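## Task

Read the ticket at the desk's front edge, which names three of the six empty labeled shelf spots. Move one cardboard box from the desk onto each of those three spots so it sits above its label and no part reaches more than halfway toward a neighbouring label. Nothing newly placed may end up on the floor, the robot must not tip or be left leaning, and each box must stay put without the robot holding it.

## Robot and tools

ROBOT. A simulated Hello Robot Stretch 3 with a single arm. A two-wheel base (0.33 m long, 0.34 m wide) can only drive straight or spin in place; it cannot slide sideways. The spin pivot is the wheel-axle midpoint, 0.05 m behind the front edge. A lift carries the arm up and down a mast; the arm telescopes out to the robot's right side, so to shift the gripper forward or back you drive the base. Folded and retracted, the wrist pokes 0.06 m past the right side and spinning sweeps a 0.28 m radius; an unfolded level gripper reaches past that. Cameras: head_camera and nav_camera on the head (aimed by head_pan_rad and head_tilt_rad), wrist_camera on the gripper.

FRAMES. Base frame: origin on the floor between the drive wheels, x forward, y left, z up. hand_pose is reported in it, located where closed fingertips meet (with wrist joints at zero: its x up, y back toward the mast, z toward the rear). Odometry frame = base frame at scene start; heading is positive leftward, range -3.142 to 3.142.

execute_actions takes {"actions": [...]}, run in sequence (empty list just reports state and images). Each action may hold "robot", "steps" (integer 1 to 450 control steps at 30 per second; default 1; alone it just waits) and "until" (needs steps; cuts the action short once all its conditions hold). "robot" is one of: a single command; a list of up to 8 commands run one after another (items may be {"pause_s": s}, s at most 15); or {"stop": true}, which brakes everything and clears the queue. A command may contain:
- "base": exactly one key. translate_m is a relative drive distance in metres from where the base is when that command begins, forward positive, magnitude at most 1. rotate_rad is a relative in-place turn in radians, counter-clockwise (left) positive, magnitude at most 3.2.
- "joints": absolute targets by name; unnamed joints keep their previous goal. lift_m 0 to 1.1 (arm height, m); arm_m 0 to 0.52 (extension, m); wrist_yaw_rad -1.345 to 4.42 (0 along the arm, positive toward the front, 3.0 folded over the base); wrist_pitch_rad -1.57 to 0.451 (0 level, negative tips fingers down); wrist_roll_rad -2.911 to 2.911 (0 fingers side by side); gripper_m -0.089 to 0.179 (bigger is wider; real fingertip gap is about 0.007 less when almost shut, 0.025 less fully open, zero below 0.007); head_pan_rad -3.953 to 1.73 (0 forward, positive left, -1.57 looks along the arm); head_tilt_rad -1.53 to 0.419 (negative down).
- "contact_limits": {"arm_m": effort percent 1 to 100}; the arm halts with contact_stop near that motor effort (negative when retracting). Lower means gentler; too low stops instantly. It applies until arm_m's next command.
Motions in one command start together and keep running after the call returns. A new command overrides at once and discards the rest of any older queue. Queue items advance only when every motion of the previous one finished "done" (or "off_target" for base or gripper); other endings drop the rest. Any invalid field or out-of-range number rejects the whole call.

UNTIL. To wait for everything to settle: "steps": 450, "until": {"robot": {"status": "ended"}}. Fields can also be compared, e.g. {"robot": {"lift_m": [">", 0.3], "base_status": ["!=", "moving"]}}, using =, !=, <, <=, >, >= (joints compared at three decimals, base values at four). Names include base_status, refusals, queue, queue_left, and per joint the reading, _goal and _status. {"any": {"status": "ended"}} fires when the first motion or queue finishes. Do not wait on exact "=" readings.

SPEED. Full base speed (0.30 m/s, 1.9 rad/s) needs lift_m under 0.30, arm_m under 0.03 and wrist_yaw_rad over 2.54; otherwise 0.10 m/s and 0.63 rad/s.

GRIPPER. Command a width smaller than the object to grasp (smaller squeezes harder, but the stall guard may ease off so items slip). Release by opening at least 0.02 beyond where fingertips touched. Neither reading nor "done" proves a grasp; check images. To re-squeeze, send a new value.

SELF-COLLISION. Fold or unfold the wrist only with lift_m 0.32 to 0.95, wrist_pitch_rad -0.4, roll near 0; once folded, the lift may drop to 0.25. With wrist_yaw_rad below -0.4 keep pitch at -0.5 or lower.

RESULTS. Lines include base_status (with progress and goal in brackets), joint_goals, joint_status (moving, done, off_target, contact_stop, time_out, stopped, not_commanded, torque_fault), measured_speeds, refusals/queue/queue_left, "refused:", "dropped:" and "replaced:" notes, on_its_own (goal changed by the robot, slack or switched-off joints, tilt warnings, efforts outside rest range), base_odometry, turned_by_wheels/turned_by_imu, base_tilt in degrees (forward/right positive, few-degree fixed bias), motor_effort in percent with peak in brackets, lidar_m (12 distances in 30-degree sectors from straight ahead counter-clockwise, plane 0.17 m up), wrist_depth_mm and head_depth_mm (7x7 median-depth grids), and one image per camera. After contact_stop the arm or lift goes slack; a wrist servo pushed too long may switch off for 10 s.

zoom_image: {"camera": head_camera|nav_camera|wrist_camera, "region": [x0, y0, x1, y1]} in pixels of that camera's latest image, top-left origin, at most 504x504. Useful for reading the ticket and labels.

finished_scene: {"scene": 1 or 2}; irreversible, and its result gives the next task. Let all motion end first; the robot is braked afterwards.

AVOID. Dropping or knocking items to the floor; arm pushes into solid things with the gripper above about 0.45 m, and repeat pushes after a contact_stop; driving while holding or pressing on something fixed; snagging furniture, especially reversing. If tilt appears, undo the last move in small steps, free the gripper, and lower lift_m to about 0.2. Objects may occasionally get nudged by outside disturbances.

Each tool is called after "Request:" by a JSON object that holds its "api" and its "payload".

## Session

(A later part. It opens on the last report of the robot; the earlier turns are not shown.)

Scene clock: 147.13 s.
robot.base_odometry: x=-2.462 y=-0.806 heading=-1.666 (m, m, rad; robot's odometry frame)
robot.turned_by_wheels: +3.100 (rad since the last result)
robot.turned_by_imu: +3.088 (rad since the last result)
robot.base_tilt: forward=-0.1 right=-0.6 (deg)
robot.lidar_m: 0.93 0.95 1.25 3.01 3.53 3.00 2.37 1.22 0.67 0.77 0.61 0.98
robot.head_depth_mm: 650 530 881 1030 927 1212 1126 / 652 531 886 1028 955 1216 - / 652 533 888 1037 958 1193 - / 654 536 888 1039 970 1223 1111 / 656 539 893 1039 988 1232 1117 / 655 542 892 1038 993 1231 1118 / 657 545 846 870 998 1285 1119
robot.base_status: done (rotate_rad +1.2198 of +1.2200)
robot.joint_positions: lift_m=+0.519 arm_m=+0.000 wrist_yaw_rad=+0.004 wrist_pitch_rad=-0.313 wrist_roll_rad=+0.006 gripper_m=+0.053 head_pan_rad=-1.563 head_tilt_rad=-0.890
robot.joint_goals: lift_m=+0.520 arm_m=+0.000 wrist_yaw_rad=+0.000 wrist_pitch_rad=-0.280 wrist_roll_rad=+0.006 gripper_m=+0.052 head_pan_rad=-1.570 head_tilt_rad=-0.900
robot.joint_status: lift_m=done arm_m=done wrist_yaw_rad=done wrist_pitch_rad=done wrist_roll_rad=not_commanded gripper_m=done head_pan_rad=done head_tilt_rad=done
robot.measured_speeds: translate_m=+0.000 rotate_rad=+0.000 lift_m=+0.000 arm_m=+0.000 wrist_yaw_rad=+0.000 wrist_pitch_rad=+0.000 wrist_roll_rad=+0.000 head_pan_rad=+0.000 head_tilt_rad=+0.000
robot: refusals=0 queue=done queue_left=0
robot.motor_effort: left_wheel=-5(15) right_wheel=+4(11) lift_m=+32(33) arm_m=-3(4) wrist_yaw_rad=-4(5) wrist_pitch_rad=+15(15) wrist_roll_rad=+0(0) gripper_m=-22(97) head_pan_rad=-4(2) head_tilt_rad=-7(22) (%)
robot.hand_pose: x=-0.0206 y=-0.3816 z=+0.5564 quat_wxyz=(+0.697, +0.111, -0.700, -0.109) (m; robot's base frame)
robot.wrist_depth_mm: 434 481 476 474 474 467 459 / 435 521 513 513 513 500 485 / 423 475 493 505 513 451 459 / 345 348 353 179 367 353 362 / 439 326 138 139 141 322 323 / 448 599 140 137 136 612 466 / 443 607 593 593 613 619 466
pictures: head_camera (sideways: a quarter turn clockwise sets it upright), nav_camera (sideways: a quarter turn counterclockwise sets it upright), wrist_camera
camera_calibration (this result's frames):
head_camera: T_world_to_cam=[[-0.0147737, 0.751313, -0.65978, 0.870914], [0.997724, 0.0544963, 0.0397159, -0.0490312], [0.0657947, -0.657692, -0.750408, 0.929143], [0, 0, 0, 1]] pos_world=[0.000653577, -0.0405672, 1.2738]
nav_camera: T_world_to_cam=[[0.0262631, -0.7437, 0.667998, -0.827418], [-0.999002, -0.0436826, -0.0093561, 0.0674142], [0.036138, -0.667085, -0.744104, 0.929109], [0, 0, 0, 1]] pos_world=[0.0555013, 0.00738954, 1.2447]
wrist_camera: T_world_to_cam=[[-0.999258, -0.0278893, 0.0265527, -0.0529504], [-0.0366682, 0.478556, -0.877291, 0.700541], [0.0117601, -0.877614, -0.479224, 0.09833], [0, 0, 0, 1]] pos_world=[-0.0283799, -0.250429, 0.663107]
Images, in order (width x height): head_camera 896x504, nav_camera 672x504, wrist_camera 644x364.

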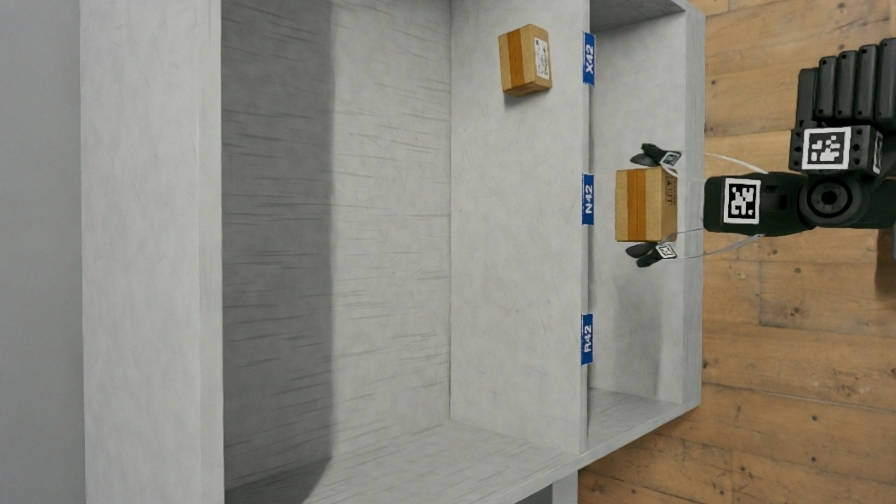

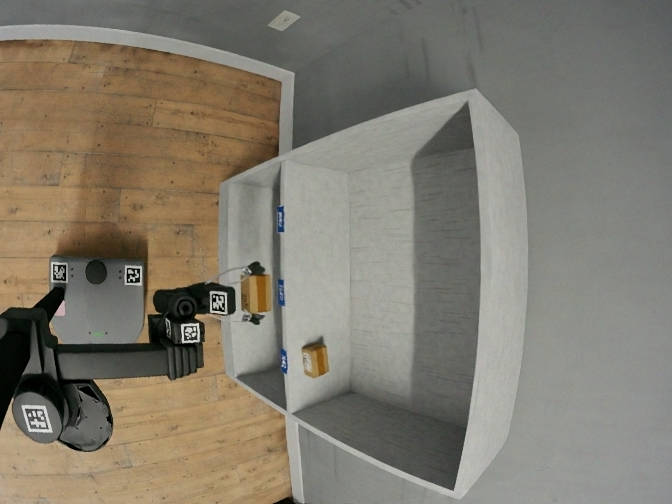

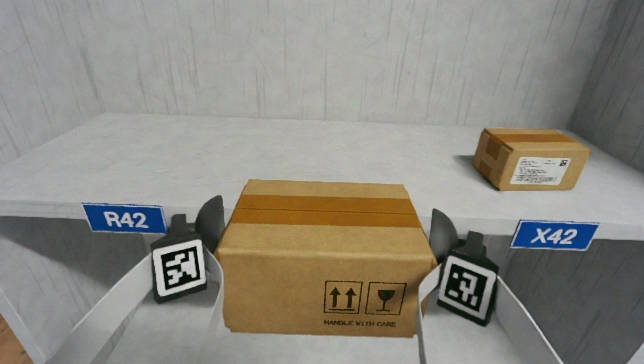

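Request:
{"api": "execute_actions", "payload": {"actions": [{"robot":[{"base":{"translate_m":-0.005},"joints":{"arm_m":0.21}},{"joints":{"lift_m":0.479}},{"joints":{"gripper_m":0.16}},{"joints":{"arm_m":0.0}},{"joints":{"wrist_pitch_rad":-0.4}}],"steps":450,"until":{"robot":{"status":"ended"}}}]}}

Request:
{"api": "execute_actions", "payload": {"actions": [{"robot":[{"base":{"rotate_rad":-1.311},"joints":{"wrist_yaw_rad":2.7,"lift_m":0.34,"gripper_m":0.05}},{"joints":{"lift_m":0.285}},{"base":{"translate_m":-1.0}},{"base":{"translate_m":-1.0}},{"base":{"translate_m":-0.683}},{"base":{"rotate_rad":-1.788}},{"joints":{"lift_m":0.34}},{"joints":{"lift_m":0.8,"wrist_yaw_rad":0.9,"gripper_m":0.15,"head_tilt_rad":-0.79}}],"steps":450,"until":{"robot":{"status":"ended"}}},{"steps":450,"until":{"robot":{"status":"ended"}}}]}}

Scene clock: 156.40 s.
robot.base_odometry: x=-2.462 y=-0.801 heading=-1.666 (m, m, rad; robot's odometry frame)
robot.turned_by_wheels: +0.000 (rad since the last result)
robot.turned_by_imu: -0.003 (rad since the last result)
robot.base_tilt: forward=-0.1 right=-0.6 (deg)
robot.lidar_m: 0.93 0.95 1.26 3.02 3.53 2.99 2.38 1.22 0.67 0.77 0.61 0.98
robot.head_depth_mm: 653 530 882 1026 930 1220 1107 / 652 531 884 1031 954 1219 1156 / 654 532 881 1034 955 1223 - / 655 536 889 1034 987 1239 1115 / 657 537 888 1039 988 1229 1112 / 657 542 891 1043 988 1232 1124 / 657 544 850 882 992 1282 1119
robot.base_status: done (translate_m -0.0050 of -0.0050)
robot.joint_positions: lift_m=+0.480 arm_m=+0.000 wrist_yaw_rad=+0.002 wrist_pitch_rad=-0.412 wrist_roll_rad=+0.006 gripper_m=+0.160 head_pan_rad=-1.563 head_tilt_rad=-0.890
robot.joint_goals: lift_m=+0.479 arm_m=+0.000 wrist_yaw_rad=+0.000 wrist_pitch_rad=-0.400 wrist_roll_rad=+0.006 gripper_m=+0.160 head_pan_rad=-1.570 head_tilt_rad=-0.900
robot.joint_status: lift_m=done arm_m=done wrist_yaw_rad=done wrist_pitch_rad=done wrist_roll_rad=not_commanded gripper_m=done head_pan_rad=done head_tilt_rad=done
robot.measured_speeds: translate_m=+0.000 rotate_rad=+0.000 lift_m=+0.000 arm_m=+0.000 wrist_yaw_rad=+0.000 wrist_pitch_rad=+0.000 wrist_roll_rad=+0.000 head_pan_rad=+0.000 head_tilt_rad=+0.000
robot: refusals=0 queue=done queue_left=0
robot.motor_effort: left_wheel=-4(12) right_wheel=+4(6) lift_m=+14(32) arm_m=-3(2) wrist_yaw_rad=-2(3) wrist_pitch_rad=+6(17) wrist_roll_rad=+0(0) gripper_m=+0(95) head_pan_rad=-3(3) head_tilt_rad=-7(7) (%)
robot.hand_pose: x=-0.0210 y=-0.3704 z=+0.4936 quat_wxyz=(+0.690, +0.145, -0.694, -0.145) (m; robot's base frame)
robot.wrist_depth_mm: 437 486 487 473 479 473 461 / 376 383 394 310 383 332 319 / 297 294 298 291 293 298 303 / 449 624 645 644 637 613 430 / 441 686 701 706 707 683 469 / 433 585 606 618 624 626 443 / 520 523 531 530 531 533 525
pictures: head_camera (sideways: a quarter turn clockwise sets it upright), nav_camera (sideways: a quarter turn counterclockwise sets it upright), wrist_camera
camera_calibration (this result's frames):
head_camera: T_world_to_cam=[[-0.0147737, 0.751313, -0.65978, 0.870914], [0.997724, 0.0544963, 0.0397159, -0.0490312], [0.0657947, -0.657692, -0.750408, 0.929143], [0, 0, 0, 1]] pos_world=[0.000653577, -0.0405672, 1.2738]
nav_camera: T_world_to_cam=[[0.0262631, -0.7437, 0.667998, -0.827418], [-0.999002, -0.0436826, -0.0093561, 0.0674142], [0.036138, -0.667085, -0.744104, 0.929109], [0, 0, 0, 1]] pos_world=[0.0555013, 0.00738954, 1.2447]
wrist_camera: T_world_to_cam=[[-0.999299, -0.0286671, 0.0240632, -0.0504646], [-0.0360323, 0.562936, -0.825715, 0.645878], [0.0101248, -0.826003, -0.563574, 0.138784], [0, 0, 0, 1]] pos_world=[-0.0285619, -0.250398, 0.612741]
Images, in order (width x height): head_camera 896x504, nav_camera 672x504, wrist_camera 644x364.

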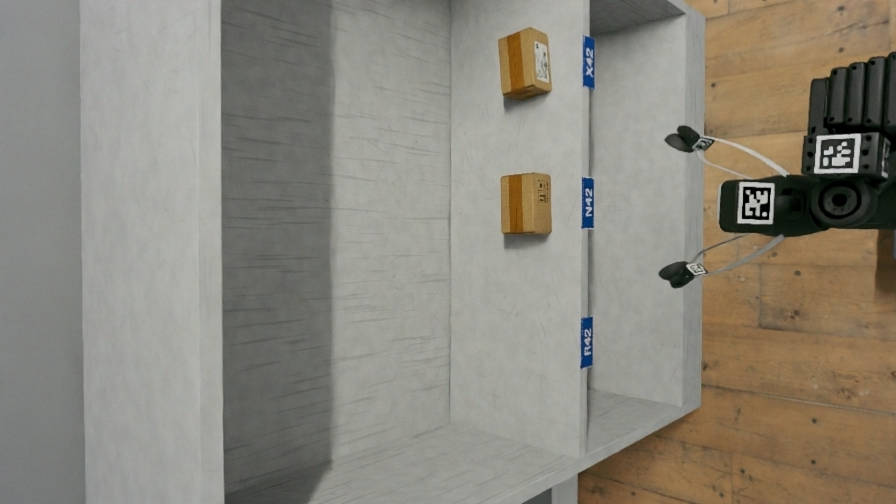

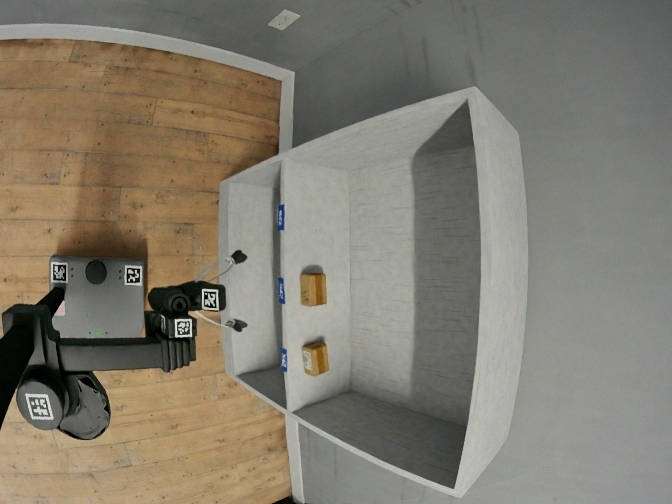

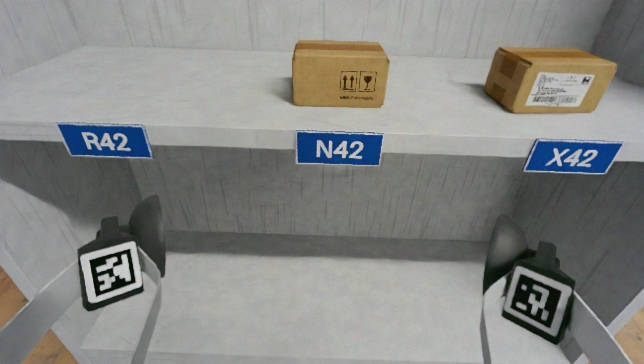

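Scene clock: 183.10 s.
robot.base_odometry: x=+0.185 y=-0.361 heading=+1.519 (m, m, rad; robot's odometry frame)
robot.turned_by_wheels: -3.099 (rad since the last result)
robot.turned_by_imu: -3.103 (rad since the last result)
robot.base_tilt: forward=+0.0 right=-0.8 (deg)
robot.lidar_m: 2.27 2.37 3.18 3.14 2.11 1.53 1.47 1.52 1.38 0.90 0.85 1.35
robot.head_depth_mm: 1098 1256 1359 846 1530 1379 - / 1106 1260 1112 821 1499 1384 - / 1116 1268 1111 829 1504 1353 - / 1121 1278 1115 852 1535 1370 1084 / 1128 1285 1113 813 1589 - 1116 / 1130 1288 1119 855 1511 1332 1144 / 1141 1304 1124 860 1553 1365 1137
robot.base_status: done (rotate_rad -1.7878 of -1.7880)
robot.joint_positions: lift_m=+0.799 arm_m=+0.000 wrist_yaw_rad=+0.904 wrist_pitch_rad=-0.414 wrist_roll_rad=+0.006 gripper_m=+0.150 head_pan_rad=-1.564 head_tilt_rad=-0.794
robot.joint_goals: lift_m=+0.800 arm_m=+0.000 wrist_yaw_rad=+0.900 wrist_pitch_rad=-0.400 wrist_roll_rad=+0.006 gripper_m=+0.150 head_pan_rad=-1.570 head_tilt_rad=-0.790
robot.joint_status: lift_m=done arm_m=done wrist_yaw_rad=done wrist_pitch_rad=done wrist_roll_rad=not_commanded gripper_m=done head_pan_rad=done head_tilt_rad=done
robot.measured_speeds: translate_m=+0.000 rotate_rad=+0.000 lift_m=+0.000 arm_m=+0.000 wrist_yaw_rad=+0.000 wrist_pitch_rad=+0.000 wrist_roll_rad=+0.000 head_pan_rad=+0.000 head_tilt_rad=+0.000
robot: refusals=0 queue=done queue_left=0
robot.motor_effort: left_wheel=+4(17) right_wheel=-2(9) lift_m=+31(34) arm_m=-3(4) wrist_yaw_rad=-3(4) wrist_pitch_rad=+7(6) wrist_roll_rad=+0(0) gripper_m=+1(95) head_pan_rad=-3(4) head_tilt_rad=+2(16) (%)
robot.hand_pose: x=+0.1552 y=-0.2844 z=+0.8130 quat_wxyz=(+0.685, +0.434, -0.561, +0.170) (m; robot's base frame)
robot.wrist_depth_mm: - - - - - - 850 / - - - 656 666 684 724 / - - - - 478 485 406 / - - - - 763 380 361 / - - - - - - 313 / - - - - - - - / 940 958 952 945 972 974 981
pictures: head_camera (sideways: a quarter turn clockwise sets it upright), nav_camera (sideways: a quarter turn counterclockwise sets it upright), wrist_camera
camera_calibration (this result's frames):
head_camera: T_world_to_cam=[[-0.0142729, 0.685093, -0.728315, 0.960222], [0.997699, 0.0580372, 0.0350409, -0.0429494], [0.0662757, -0.72614, -0.684346, 0.843223], [0, 0, 0, 1]] pos_world=[0.000670611, -0.0430514, 1.27791]
nav_camera: T_world_to_cam=[[0.0257571, -0.676732, 0.735779, -0.915745], [-0.998997, -0.0443825, -0.00584931, 0.0628496], [0.0366141, -0.734891, -0.677197, 0.842088], [0, 0, 0, 1]] pos_world=[0.0555413, 0.00191798, 1.24441]
wrist_camera: T_world_to_cam=[[-0.59747, -0.801532, 0.0239968, -0.161727], [-0.465478, 0.322294, -0.824291, 0.864628], [0.652962, -0.503659, -0.565657, 0.381637], [0, 0, 0, 1]] pos_world=[0.0566444, -0.216079, 0.932462]
Images, in order (width x height): head_camera 896x504, nav_camera 672x504, wrist_camera 644x364.

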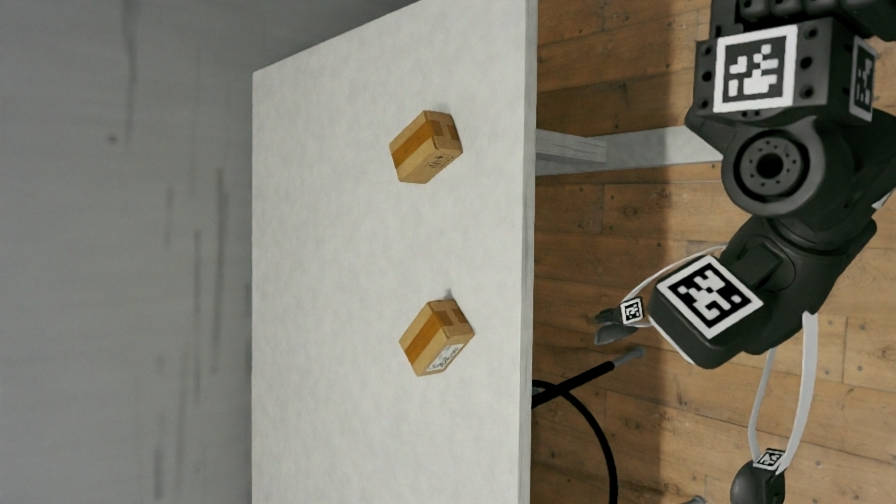

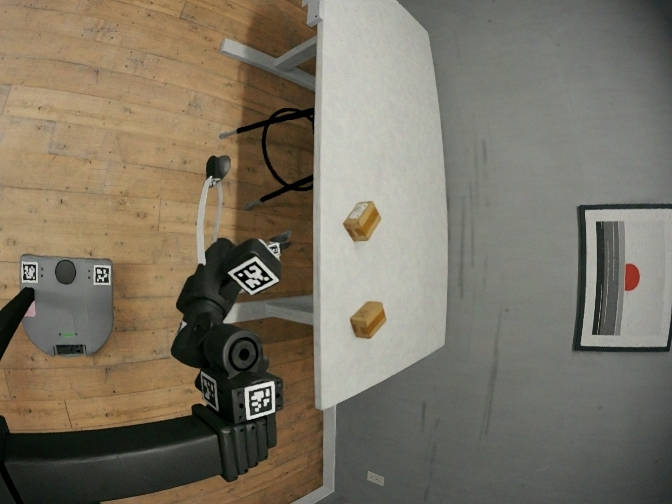

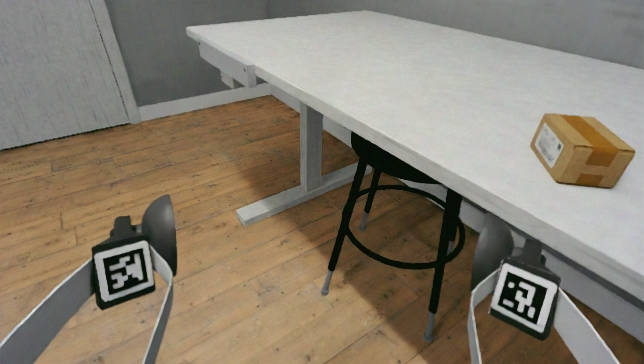

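Request:
{"api": "execute_actions", "payload": {"actions": [{"robot":[{"base":{"translate_m":0.008},"joints":{"wrist_yaw_rad":0.87,"wrist_pitch_rad":-0.29,"arm_m":0.365}},{"joints":{"lift_m":0.755}}],"steps":450,"until":{"robot":{"status":"ended"}}}]}}

Scene clock: 188.17 s.
robot.base_odometry: x=+0.185 y=-0.353 heading=+1.519 (m, m, rad; robot's odometry frame)
robot.turned_by_wheels: +0.000 (rad since the last result)
robot.turned_by_imu: -0.001 (rad since the last result)
robot.base_tilt: forward=-0.1 right=-0.4 (deg)
robot.lidar_m: 2.27 2.36 3.17 3.15 2.12 1.54 1.48 1.53 1.38 0.90 0.85 1.35
robot.head_depth_mm: 1099 1253 1343 859 - - 1111 / 1106 1263 1162 794 1453 1290 1140 / 1114 1266 1157 797 1506 1328 1143 / 1120 1278 1165 798 1532 1332 1140 / 1124 1282 1121 807 1548 1330 1139 / 1129 1287 1121 854 1500 1338 1143 / 1141 1299 1116 857 1540 1339 1152
robot.base_status: done (translate_m +0.0080 of +0.0080)
robot.joint_positions: lift_m=+0.756 arm_m=+0.365 wrist_yaw_rad=+0.872 wrist_pitch_rad=-0.313 wrist_roll_rad=+0.006 gripper_m=+0.150 head_pan_rad=-1.564 head_tilt_rad=-0.794
robot.joint_goals: lift_m=+0.755 arm_m=+0.365 wrist_yaw_rad=+0.870 wrist_pitch_rad=-0.290 wrist_roll_rad=+0.006 gripper_m=+0.150 head_pan_rad=-1.570 head_tilt_rad=-0.790
robot.joint_status: lift_m=done arm_m=done wrist_yaw_rad=done wrist_pitch_rad=done wrist_roll_rad=not_commanded gripper_m=done head_pan_rad=done head_tilt_rad=done
robot.measured_speeds: translate_m=+0.000 rotate_rad=+0.000 lift_m=+0.000 arm_m=+0.000 wrist_yaw_rad=+0.000 wrist_pitch_rad=+0.000 wrist_roll_rad=+0.000 head_pan_rad=+0.000 head_tilt_rad=+0.000
robot: refusals=0 queue=done queue_left=0
robot.motor_effort: left_wheel=+4(10) right_wheel=-3(4) lift_m=+14(31) arm_m=+4(7) wrist_yaw_rad=-1(3) wrist_pitch_rad=+10(13) wrist_roll_rad=+0(0) gripper_m=+1(1) head_pan_rad=-4(4) head_tilt_rad=+3(3) (%)
robot.hand_pose: x=+0.1595 y=-0.6620 z=+0.7925 quat_wxyz=(+0.678, +0.395, -0.588, +0.194) (m; robot's base frame)
robot.wrist_depth_mm: - - - - 858 673 558 / 736 744 783 794 817 692 591 / 507 474 488 502 509 515 533 / 380 349 354 361 368 373 381 / 296 286 279 203 286 302 291 / - 219 221 166 234 - 239 / 190 192 183 143 197 196 202
pictures: head_camera (sideways: a quarter turn clockwise sets it upright), nav_camera (sideways: a quarter turn counterclockwise sets it upright), wrist_camera
camera_calibration (this result's frames):
head_camera: T_world_to_cam=[[-0.014271, 0.684813, -0.728579, 0.960566], [0.997699, 0.0580508, 0.0350213, -0.0429239], [0.0662777, -0.726403, -0.684065, 0.842859], [0, 0, 0, 1]] pos_world=[0.000670683, -0.0430607, 1.27792]
nav_camera: T_world_to_cam=[[0.0257551, -0.676448, 0.73604, -0.916085], [-0.998997, -0.0443849, -0.005835, 0.062831], [0.0366161, -0.735152, -0.676913, 0.841719], [0, 0, 0, 1]] pos_world=[0.0555414, 0.00189584, 1.24441]
wrist_camera: T_world_to_cam=[[-0.624935, -0.780225, 0.0265574, -0.444842], [-0.388603, 0.281394, -0.877385, 0.974132], [0.677085, -0.55863, -0.479051, 0.0682328], [0, 0, 0, 1]] pos_world=[0.054354, -0.583075, 0.89919]
Images, in order (width x height): head_camera 896x504, nav_camera 672x504, wrist_camera 644x364.

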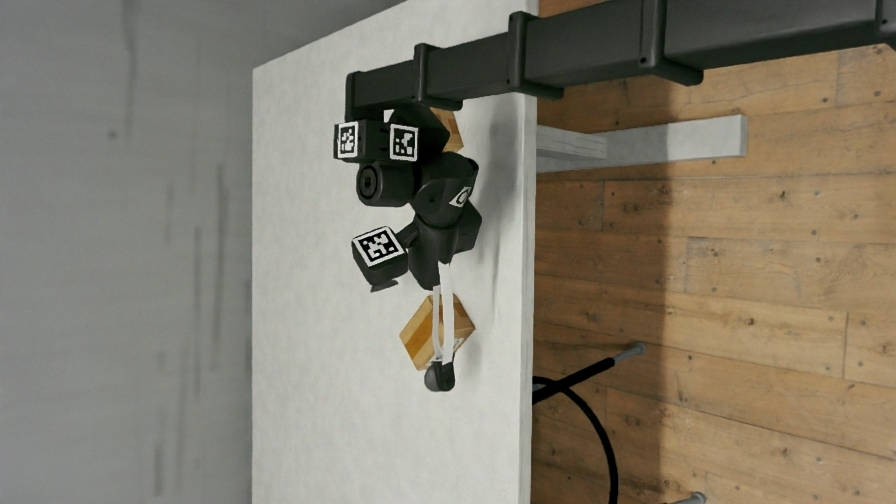

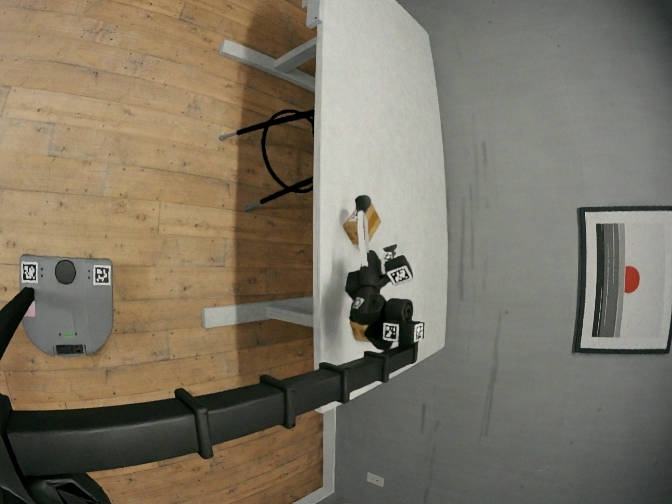

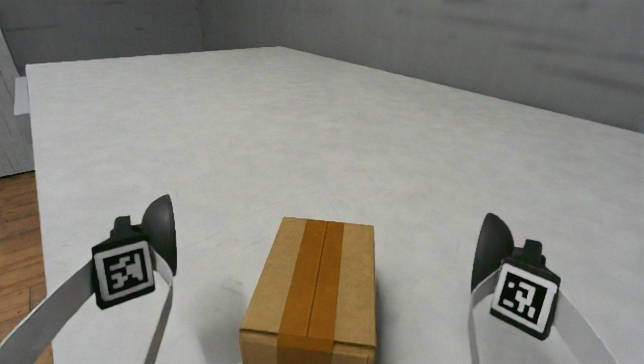

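Request:
{"api": "execute_actions", "payload": {"actions": [{"robot":[{"base":{"translate_m":0.02},"joints":{"wrist_yaw_rad":0.77,"arm_m":0.345}},{"joints":{"lift_m":0.716}},{"joints":{"gripper_m":0.02}},{"joints":{"lift_m":0.76}}],"steps":450,"until":{"robot":{"status":"ended"}}}]}}

Scene clock: 194.23 s.
robot.base_odometry: x=+0.186 y=-0.333 heading=+1.519 (m, m, rad; robot's odometry frame)
robot.turned_by_wheels: +0.000 (rad since the last result)
robot.turned_by_imu: -0.002 (rad since the last result)
robot.base_tilt: forward=+0.0 right=-0.7 (deg)
robot.lidar_m: 2.24 2.35 3.17 3.12 2.15 1.56 1.50 1.55 1.38 0.90 0.84 1.33
robot.head_depth_mm: 1094 1248 1154 875 - - 1116 / 1102 1259 1157 794 1451 1300 1141 / 1111 1262 1131 784 1535 1332 1140 / 1121 1279 1142 799 1541 1331 1139 / 1125 1286 1114 795 1540 1335 1141 / 1132 1287 1122 857 1509 1331 1143 / 1139 1293 1125 857 1558 1335 1144
robot.base_status: done (translate_m +0.0200 of +0.0200)
robot.joint_positions: lift_m=+0.759 arm_m=+0.345 wrist_yaw_rad=+0.773 wrist_pitch_rad=-0.314 wrist_roll_rad=+0.006 gripper_m=+0.021 head_pan_rad=-1.564 head_tilt_rad=-0.794
robot.joint_goals: lift_m=+0.760 arm_m=+0.345 wrist_yaw_rad=+0.770 wrist_pitch_rad=-0.290 wrist_roll_rad=+0.006 gripper_m=+0.020 head_pan_rad=-1.570 head_tilt_rad=-0.790
robot.joint_status: lift_m=done arm_m=done wrist_yaw_rad=done wrist_pitch_rad=done wrist_roll_rad=not_commanded gripper_m=done head_pan_rad=done head_tilt_rad=done
robot.measured_speeds: translate_m=+0.000 rotate_rad=+0.000 lift_m=+0.000 arm_m=+0.000 wrist_yaw_rad=+0.000 wrist_pitch_rad=+0.000 wrist_roll_rad=+0.000 head_pan_rad=+0.000 head_tilt_rad=+0.000
robot: refusals=0 queue=done queue_left=0
robot.motor_effort: left_wheel=+4(11) right_wheel=-2(5) lift_m=+32(33) arm_m=-2(3) wrist_yaw_rad=-2(4) wrist_pitch_rad=+11(11) wrist_roll_rad=+0(0) gripper_m=-23(97) head_pan_rad=-3(2) head_tilt_rad=+3(2) (%)
robot.hand_pose: x=+0.1435 y=-0.6594 z=+0.7961 quat_wxyz=(+0.687, +0.366, -0.607, +0.160) (m; robot's base frame)
robot.wrist_depth_mm: - - - - 794 662 556 / 730 756 803 816 781 693 581 / 471 480 489 506 516 528 547 / 348 351 359 181 373 375 384 / 276 279 153 140 156 296 298 / 235 231 179 132 134 241 244 / 203 196 193 147 197 203 205
pictures: head_camera (sideways: a quarter turn clockwise sets it upright), nav_camera (sideways: a quarter turn counterclockwise sets it upright), wrist_camera
camera_calibration (this result's frames):
head_camera: T_world_to_cam=[[-0.0142709, 0.684813, -0.728579, 0.960566], [0.997699, 0.0580507, 0.0350213, -0.0429239], [0.0662776, -0.726403, -0.684065, 0.842859], [0, 0, 0, 1]] pos_world=[0.000670678, -0.0430607, 1.27792]
nav_camera: T_world_to_cam=[[0.025755, -0.676448, 0.73604, -0.916085], [-0.998997, -0.0443848, -0.005835, 0.062831], [0.036616, -0.735152, -0.676913, 0.841719], [0, 0, 0, 1]] pos_world=[0.0555414, 0.00189583, 1.24441]
wrist_camera: T_world_to_cam=[[-0.69865, -0.714972, 0.0265281, -0.399302], [-0.359785, 0.319039, -0.876794, 0.990633], [0.61842, -0.622117, -0.480133, 0.0495983], [0, 0, 0, 1]] pos_world=[0.0467701, -0.570685, 0.902988]
Images, in order (width x height): head_camera 896x504, nav_camera 672x504, wrist_camera 644x364.

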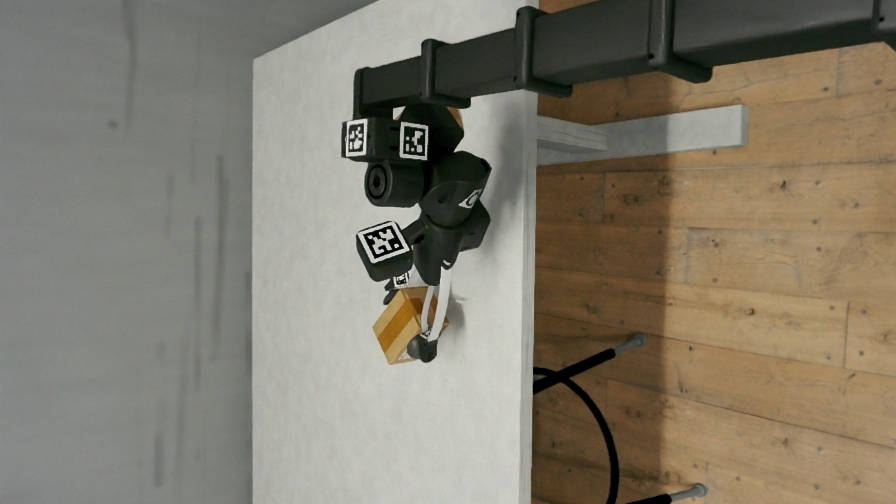

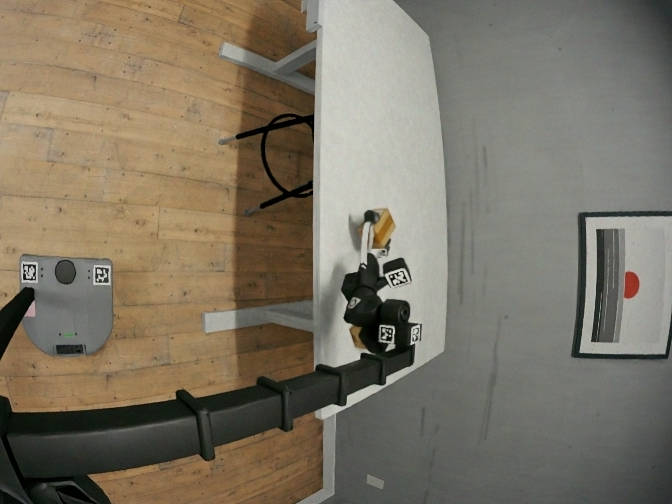

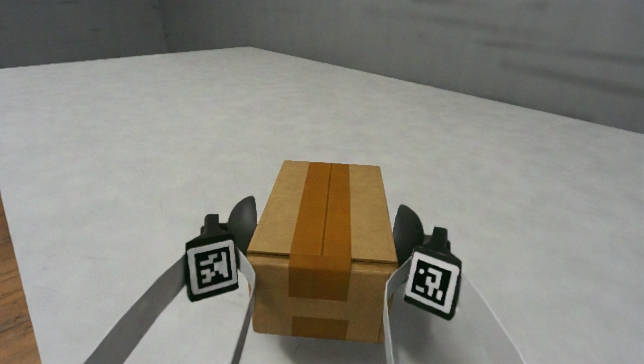

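Request:
{"api": "execute_actions", "payload": {"actions": [{"robot":{"joints":{"arm_m":0.0,"wrist_pitch_rad":-0.4}},"steps":450,"until":{"robot":{"status":"ended"}}},{"robot":[{"base":{"rotate_rad":1.87},"joints":{"lift_m":0.34,"wrist_yaw_rad":2.62,"head_tilt_rad":-0.9}},{"joints":{"lift_m":0.285}},{"base":{"translate_m":1.0}},{"base":{"translate_m":1.0}},{"base":{"translate_m":0.725}},{"base":{"rotate_rad":1.228}},{"joints":{"lift_m":0.34}},{"joints":{"lift_m":0.52,"wrist_yaw_rad":0}}],"steps":450,"until":{"robot":{"status":"ended"}}},{"steps":450,"until":{"robot":{"status":"ended"}}},{"robot":{"joints":{"wrist_pitch_rad":-0.28}},"steps":450,"until":{"robot":{"status":"ended"}}}]}}

Scene clock: 224.50 s.
robot.base_odometry: x=-2.456 y=-0.999 heading=-1.667 (m, m, rad; robot's odometry frame)
robot.turned_by_wheels: +3.098 (rad since the last result)
robot.turned_by_imu: +3.087 (rad since the last result)
robot.base_tilt: forward=+0.1 right=-0.7 (deg)
robot.lidar_m: 0.72 0.74 0.98 2.35 4.04 3.19 2.58 0.83 0.83 0.61 0.54 0.77
robot.head_depth_mm: 660 530 902 1037 953 1225 1125 / 665 531 902 1045 984 1234 - / 668 535 903 1047 960 1236 - / 669 535 912 1047 975 1243 1112 / 669 539 867 868 1071 1248 1118 / 696 568 910 1185 1428 1277 1116 / 697 807 963 1186 1415 1279 1122
robot.base_status: done (rotate_rad +1.2278 of +1.2280)
robot.joint_positions: lift_m=+0.519 arm_m=+0.000 wrist_yaw_rad=+0.004 wrist_pitch_rad=-0.314 wrist_roll_rad=+0.006 gripper_m=+0.021 head_pan_rad=-1.564 head_tilt_rad=-0.889
robot.joint_goals: lift_m=+0.520 arm_m=+0.000 wrist_yaw_rad=+0.000 wrist_pitch_rad=-0.280 wrist_roll_rad=+0.006 gripper_m=+0.020 head_pan_rad=-1.570 head_tilt_rad=-0.900
robot.joint_status: lift_m=done arm_m=done wrist_yaw_rad=done wrist_pitch_rad=done wrist_roll_rad=not_commanded gripper_m=done head_pan_rad=done head_tilt_rad=done
robot.measured_speeds: translate_m=+0.000 rotate_rad=+0.000 lift_m=+0.000 arm_m=+0.000 wrist_yaw_rad=+0.000 wrist_pitch_rad=+0.000 wrist_roll_rad=+0.000 head_pan_rad=+0.000 head_tilt_rad=+0.000
robot: refusals=0 queue=done queue_left=0
robot.motor_effort: left_wheel=-5(14) right_wheel=+4(10) lift_m=+32(32) arm_m=-3(2) wrist_yaw_rad=-3(4) wrist_pitch_rad=+16(18) wrist_roll_rad=+0(0) gripper_m=-22(23) head_pan_rad=-3(2) head_tilt_rad=-6(22) (%)
robot.hand_pose: x=-0.0206 y=-0.3815 z=+0.5561 quat_wxyz=(+0.697, +0.112, -0.700, -0.110) (m; robot's base frame)
robot.wrist_depth_mm: 526 276 478 492 488 483 483 / 569 301 518 530 526 520 516 / 627 330 453 499 515 384 542 / 684 364 354 181 368 356 380 / 757 732 153 141 157 666 618 / 788 796 278 132 134 735 716 / 715 721 533 148 606 643 638
pictures: head_camera (sideways: a quarter turn clockwise sets it upright), nav_camera (sideways: a quarter turn counterclockwise sets it upright), wrist_camera
camera_calibration (this result's frames):
head_camera: T_world_to_cam=[[-0.0147483, 0.751292, -0.659805, 0.870946], [0.997726, 0.0544641, 0.0397143, -0.0490292], [0.0657727, -0.657719, -0.750386, 0.929115], [0, 0, 0, 1]] pos_world=[0.00065222, -0.0405679, 1.2738]
nav_camera: T_world_to_cam=[[0.026238, -0.743678, 0.668023, -0.82745], [-0.999003, -0.0436494, -0.00935488, 0.0674126], [0.0361158, -0.667111, -0.744082, 0.92908], [0, 0, 0, 1]] pos_world=[0.0555015, 0.00738597, 1.2447]
wrist_camera: T_world_to_cam=[[-0.999259, -0.0278971, 0.0265298, -0.0529362], [-0.0366665, 0.479648, -0.876695, 0.700305], [0.0117323, -0.877017, -0.480315, 0.0991332], [0, 0, 0, 1]] pos_world=[-0.0283823, -0.250435, 0.662973]
Images, in order (width x height): head_camera 896x504, nav_camera 672x504, wrist_camera 644x364.

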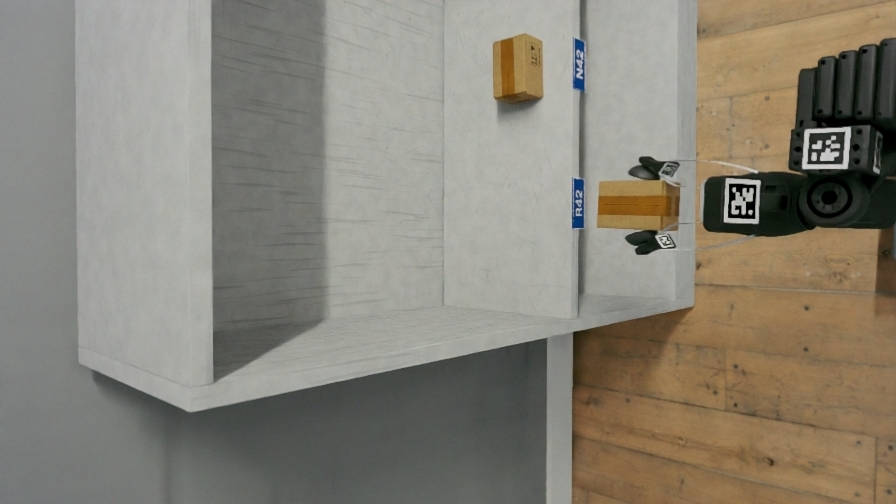

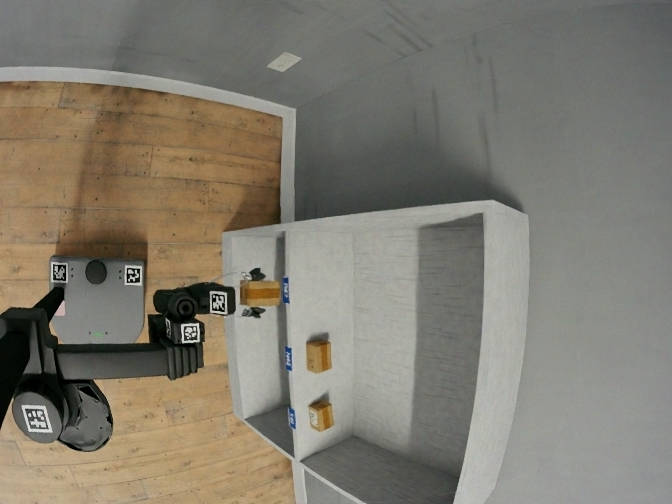

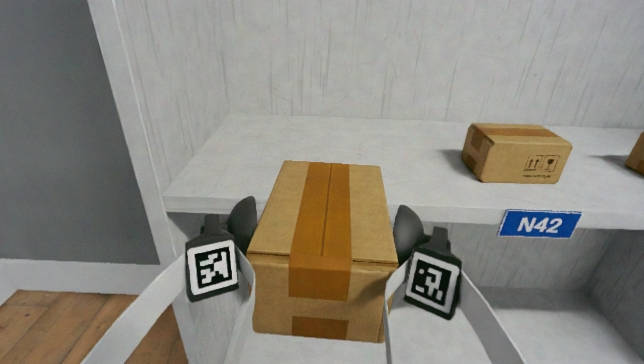

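Request:
{"api": "execute_actions", "payload": {"actions": [{"robot":[{"joints":{"arm_m":0.23}},{"joints":{"lift_m":0.48}},{"joints":{"gripper_m":0.13}},{"joints":{"arm_m":0.06}}],"steps":450,"until":{"robot":{"status":"ended"}}}]}}

Scene clock: 232.43 s.
robot.base_odometry: x=-2.456 y=-0.999 heading=-1.667 (m, m, rad; robot's odometry frame)
robot.turned_by_wheels: +0.000 (rad since the last result)
robot.turned_by_imu: -0.002 (rad since the last result)
robot.base_tilt: forward=+0.1 right=-0.6 (deg)
robot.lidar_m: 0.72 0.74 0.98 2.36 4.03 3.22 2.58 0.82 0.83 0.61 0.54 0.77
robot.head_depth_mm: 660 530 904 1037 955 1234 1112 / 663 532 902 1043 975 1240 - / 666 534 905 1046 959 1249 1068 / 667 537 910 1045 971 1253 1115 / 666 539 863 872 1071 1245 1117 / 696 570 914 1183 1420 1282 1116 / 697 812 957 1183 1421 1277 1116
robot.base_status: done (rotate_rad +1.2278 of +1.2280)
robot.joint_positions: lift_m=+0.480 arm_m=+0.060 wrist_yaw_rad=+0.002 wrist_pitch_rad=-0.303 wrist_roll_rad=+0.006 gripper_m=+0.130 head_pan_rad=-1.564 head_tilt_rad=-0.889
robot.joint_goals: lift_m=+0.480 arm_m=+0.060 wrist_yaw_rad=+0.000 wrist_pitch_rad=-0.280 wrist_roll_rad=+0.006 gripper_m=+0.130 head_pan_rad=-1.570 head_tilt_rad=-0.900
robot.joint_status: lift_m=done arm_m=done wrist_yaw_rad=done wrist_pitch_rad=done wrist_roll_rad=not_commanded gripper_m=done head_pan_rad=done head_tilt_rad=done
robot.measured_speeds: translate_m=+0.000 rotate_rad=+0.000 lift_m=+0.000 arm_m=+0.000 wrist_yaw_rad=+0.000 wrist_pitch_rad=+0.000 wrist_roll_rad=+0.000 head_pan_rad=+0.000 head_tilt_rad=+0.000
robot: refusals=0 queue=done queue_left=0
robot.motor_effort: left_wheel=-5(4) right_wheel=+4(4) lift_m=+14(30) arm_m=-3(6) wrist_yaw_rad=-2(3) wrist_pitch_rad=+11(16) wrist_roll_rad=+0(0) gripper_m=+1(96) head_pan_rad=-3(3) head_tilt_rad=-7(7) (%)
robot.hand_pose: x=-0.0209 y=-0.4426 z=+0.5197 quat_wxyz=(+0.697, +0.108, -0.701, -0.107) (m; robot's base frame)
robot.wrist_depth_mm: 207 282 433 434 430 431 433 / 222 285 463 463 466 462 465 / 544 289 394 287 420 332 308 / 600 265 284 289 294 296 291 / 660 273 526 265 596 261 261 / 702 383 624 648 655 - 634 / 676 644 552 581 595 584 602
pictures: head_camera (sideways: a quarter turn clockwise sets it upright), nav_camera (sideways: a quarter turn counterclockwise sets it upright), wrist_camera
camera_calibration (this result's frames):
head_camera: T_world_to_cam=[[-0.0147483, 0.751292, -0.659805, 0.870946], [0.997726, 0.0544641, 0.0397143, -0.0490292], [0.0657727, -0.657719, -0.750386, 0.929115], [0, 0, 0, 1]] pos_world=[0.00065222, -0.0405679, 1.2738]
nav_camera: T_world_to_cam=[[0.026238, -0.743678, 0.668023, -0.82745], [-0.999003, -0.0436494, -0.00935488, 0.0674126], [0.0361158, -0.667111, -0.744082, 0.92908], [0, 0, 0, 1]] pos_world=[0.0555015, 0.00738597, 1.2447]
wrist_camera: T_world_to_cam=[[-0.999302, -0.0260548, 0.0267875, -0.0533592], [-0.0358979, 0.470188, -0.881836, 0.696192], [0.010381, -0.882182, -0.470795, 0.0208034], [0, 0, 0, 1]] pos_world=[-0.0285461, -0.310379, 0.625151]
Images, in order (width x height): head_camera 896x504, nav_camera 672x504, wrist_camera 644x364.

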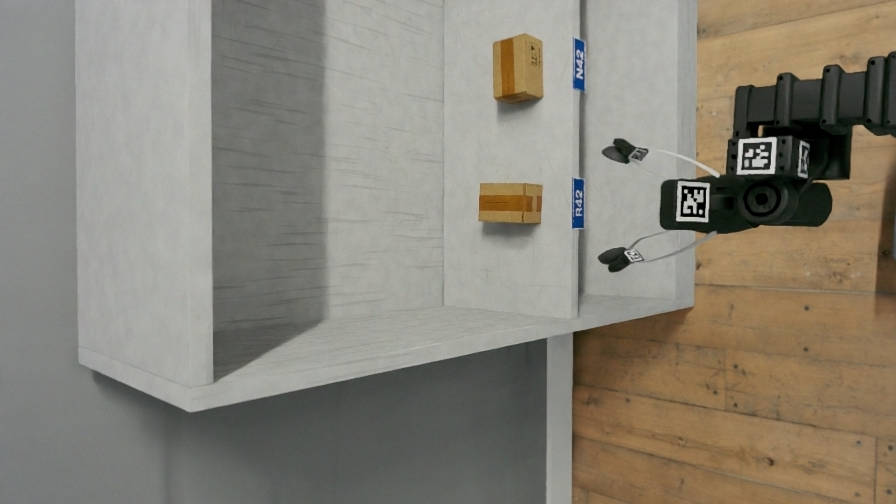

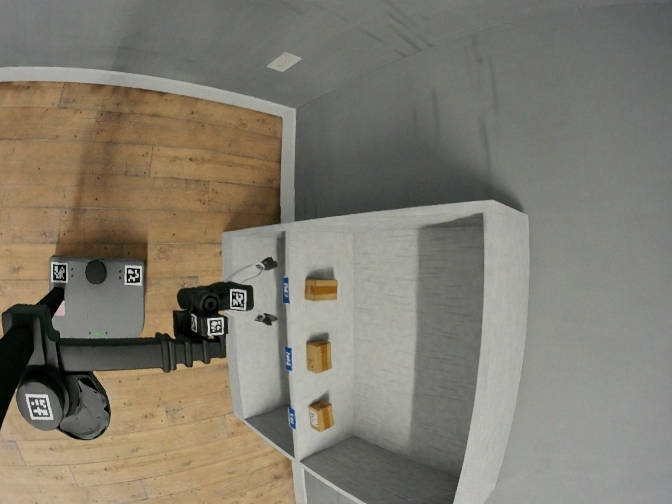

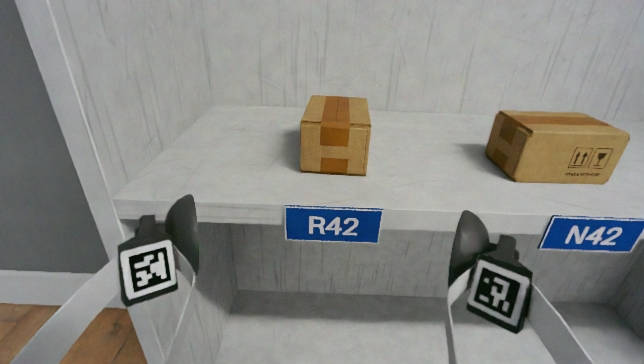

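Request:
{"api": "finished_scene", "payload": {"scene": 2}}

The scene is finished: the task was done.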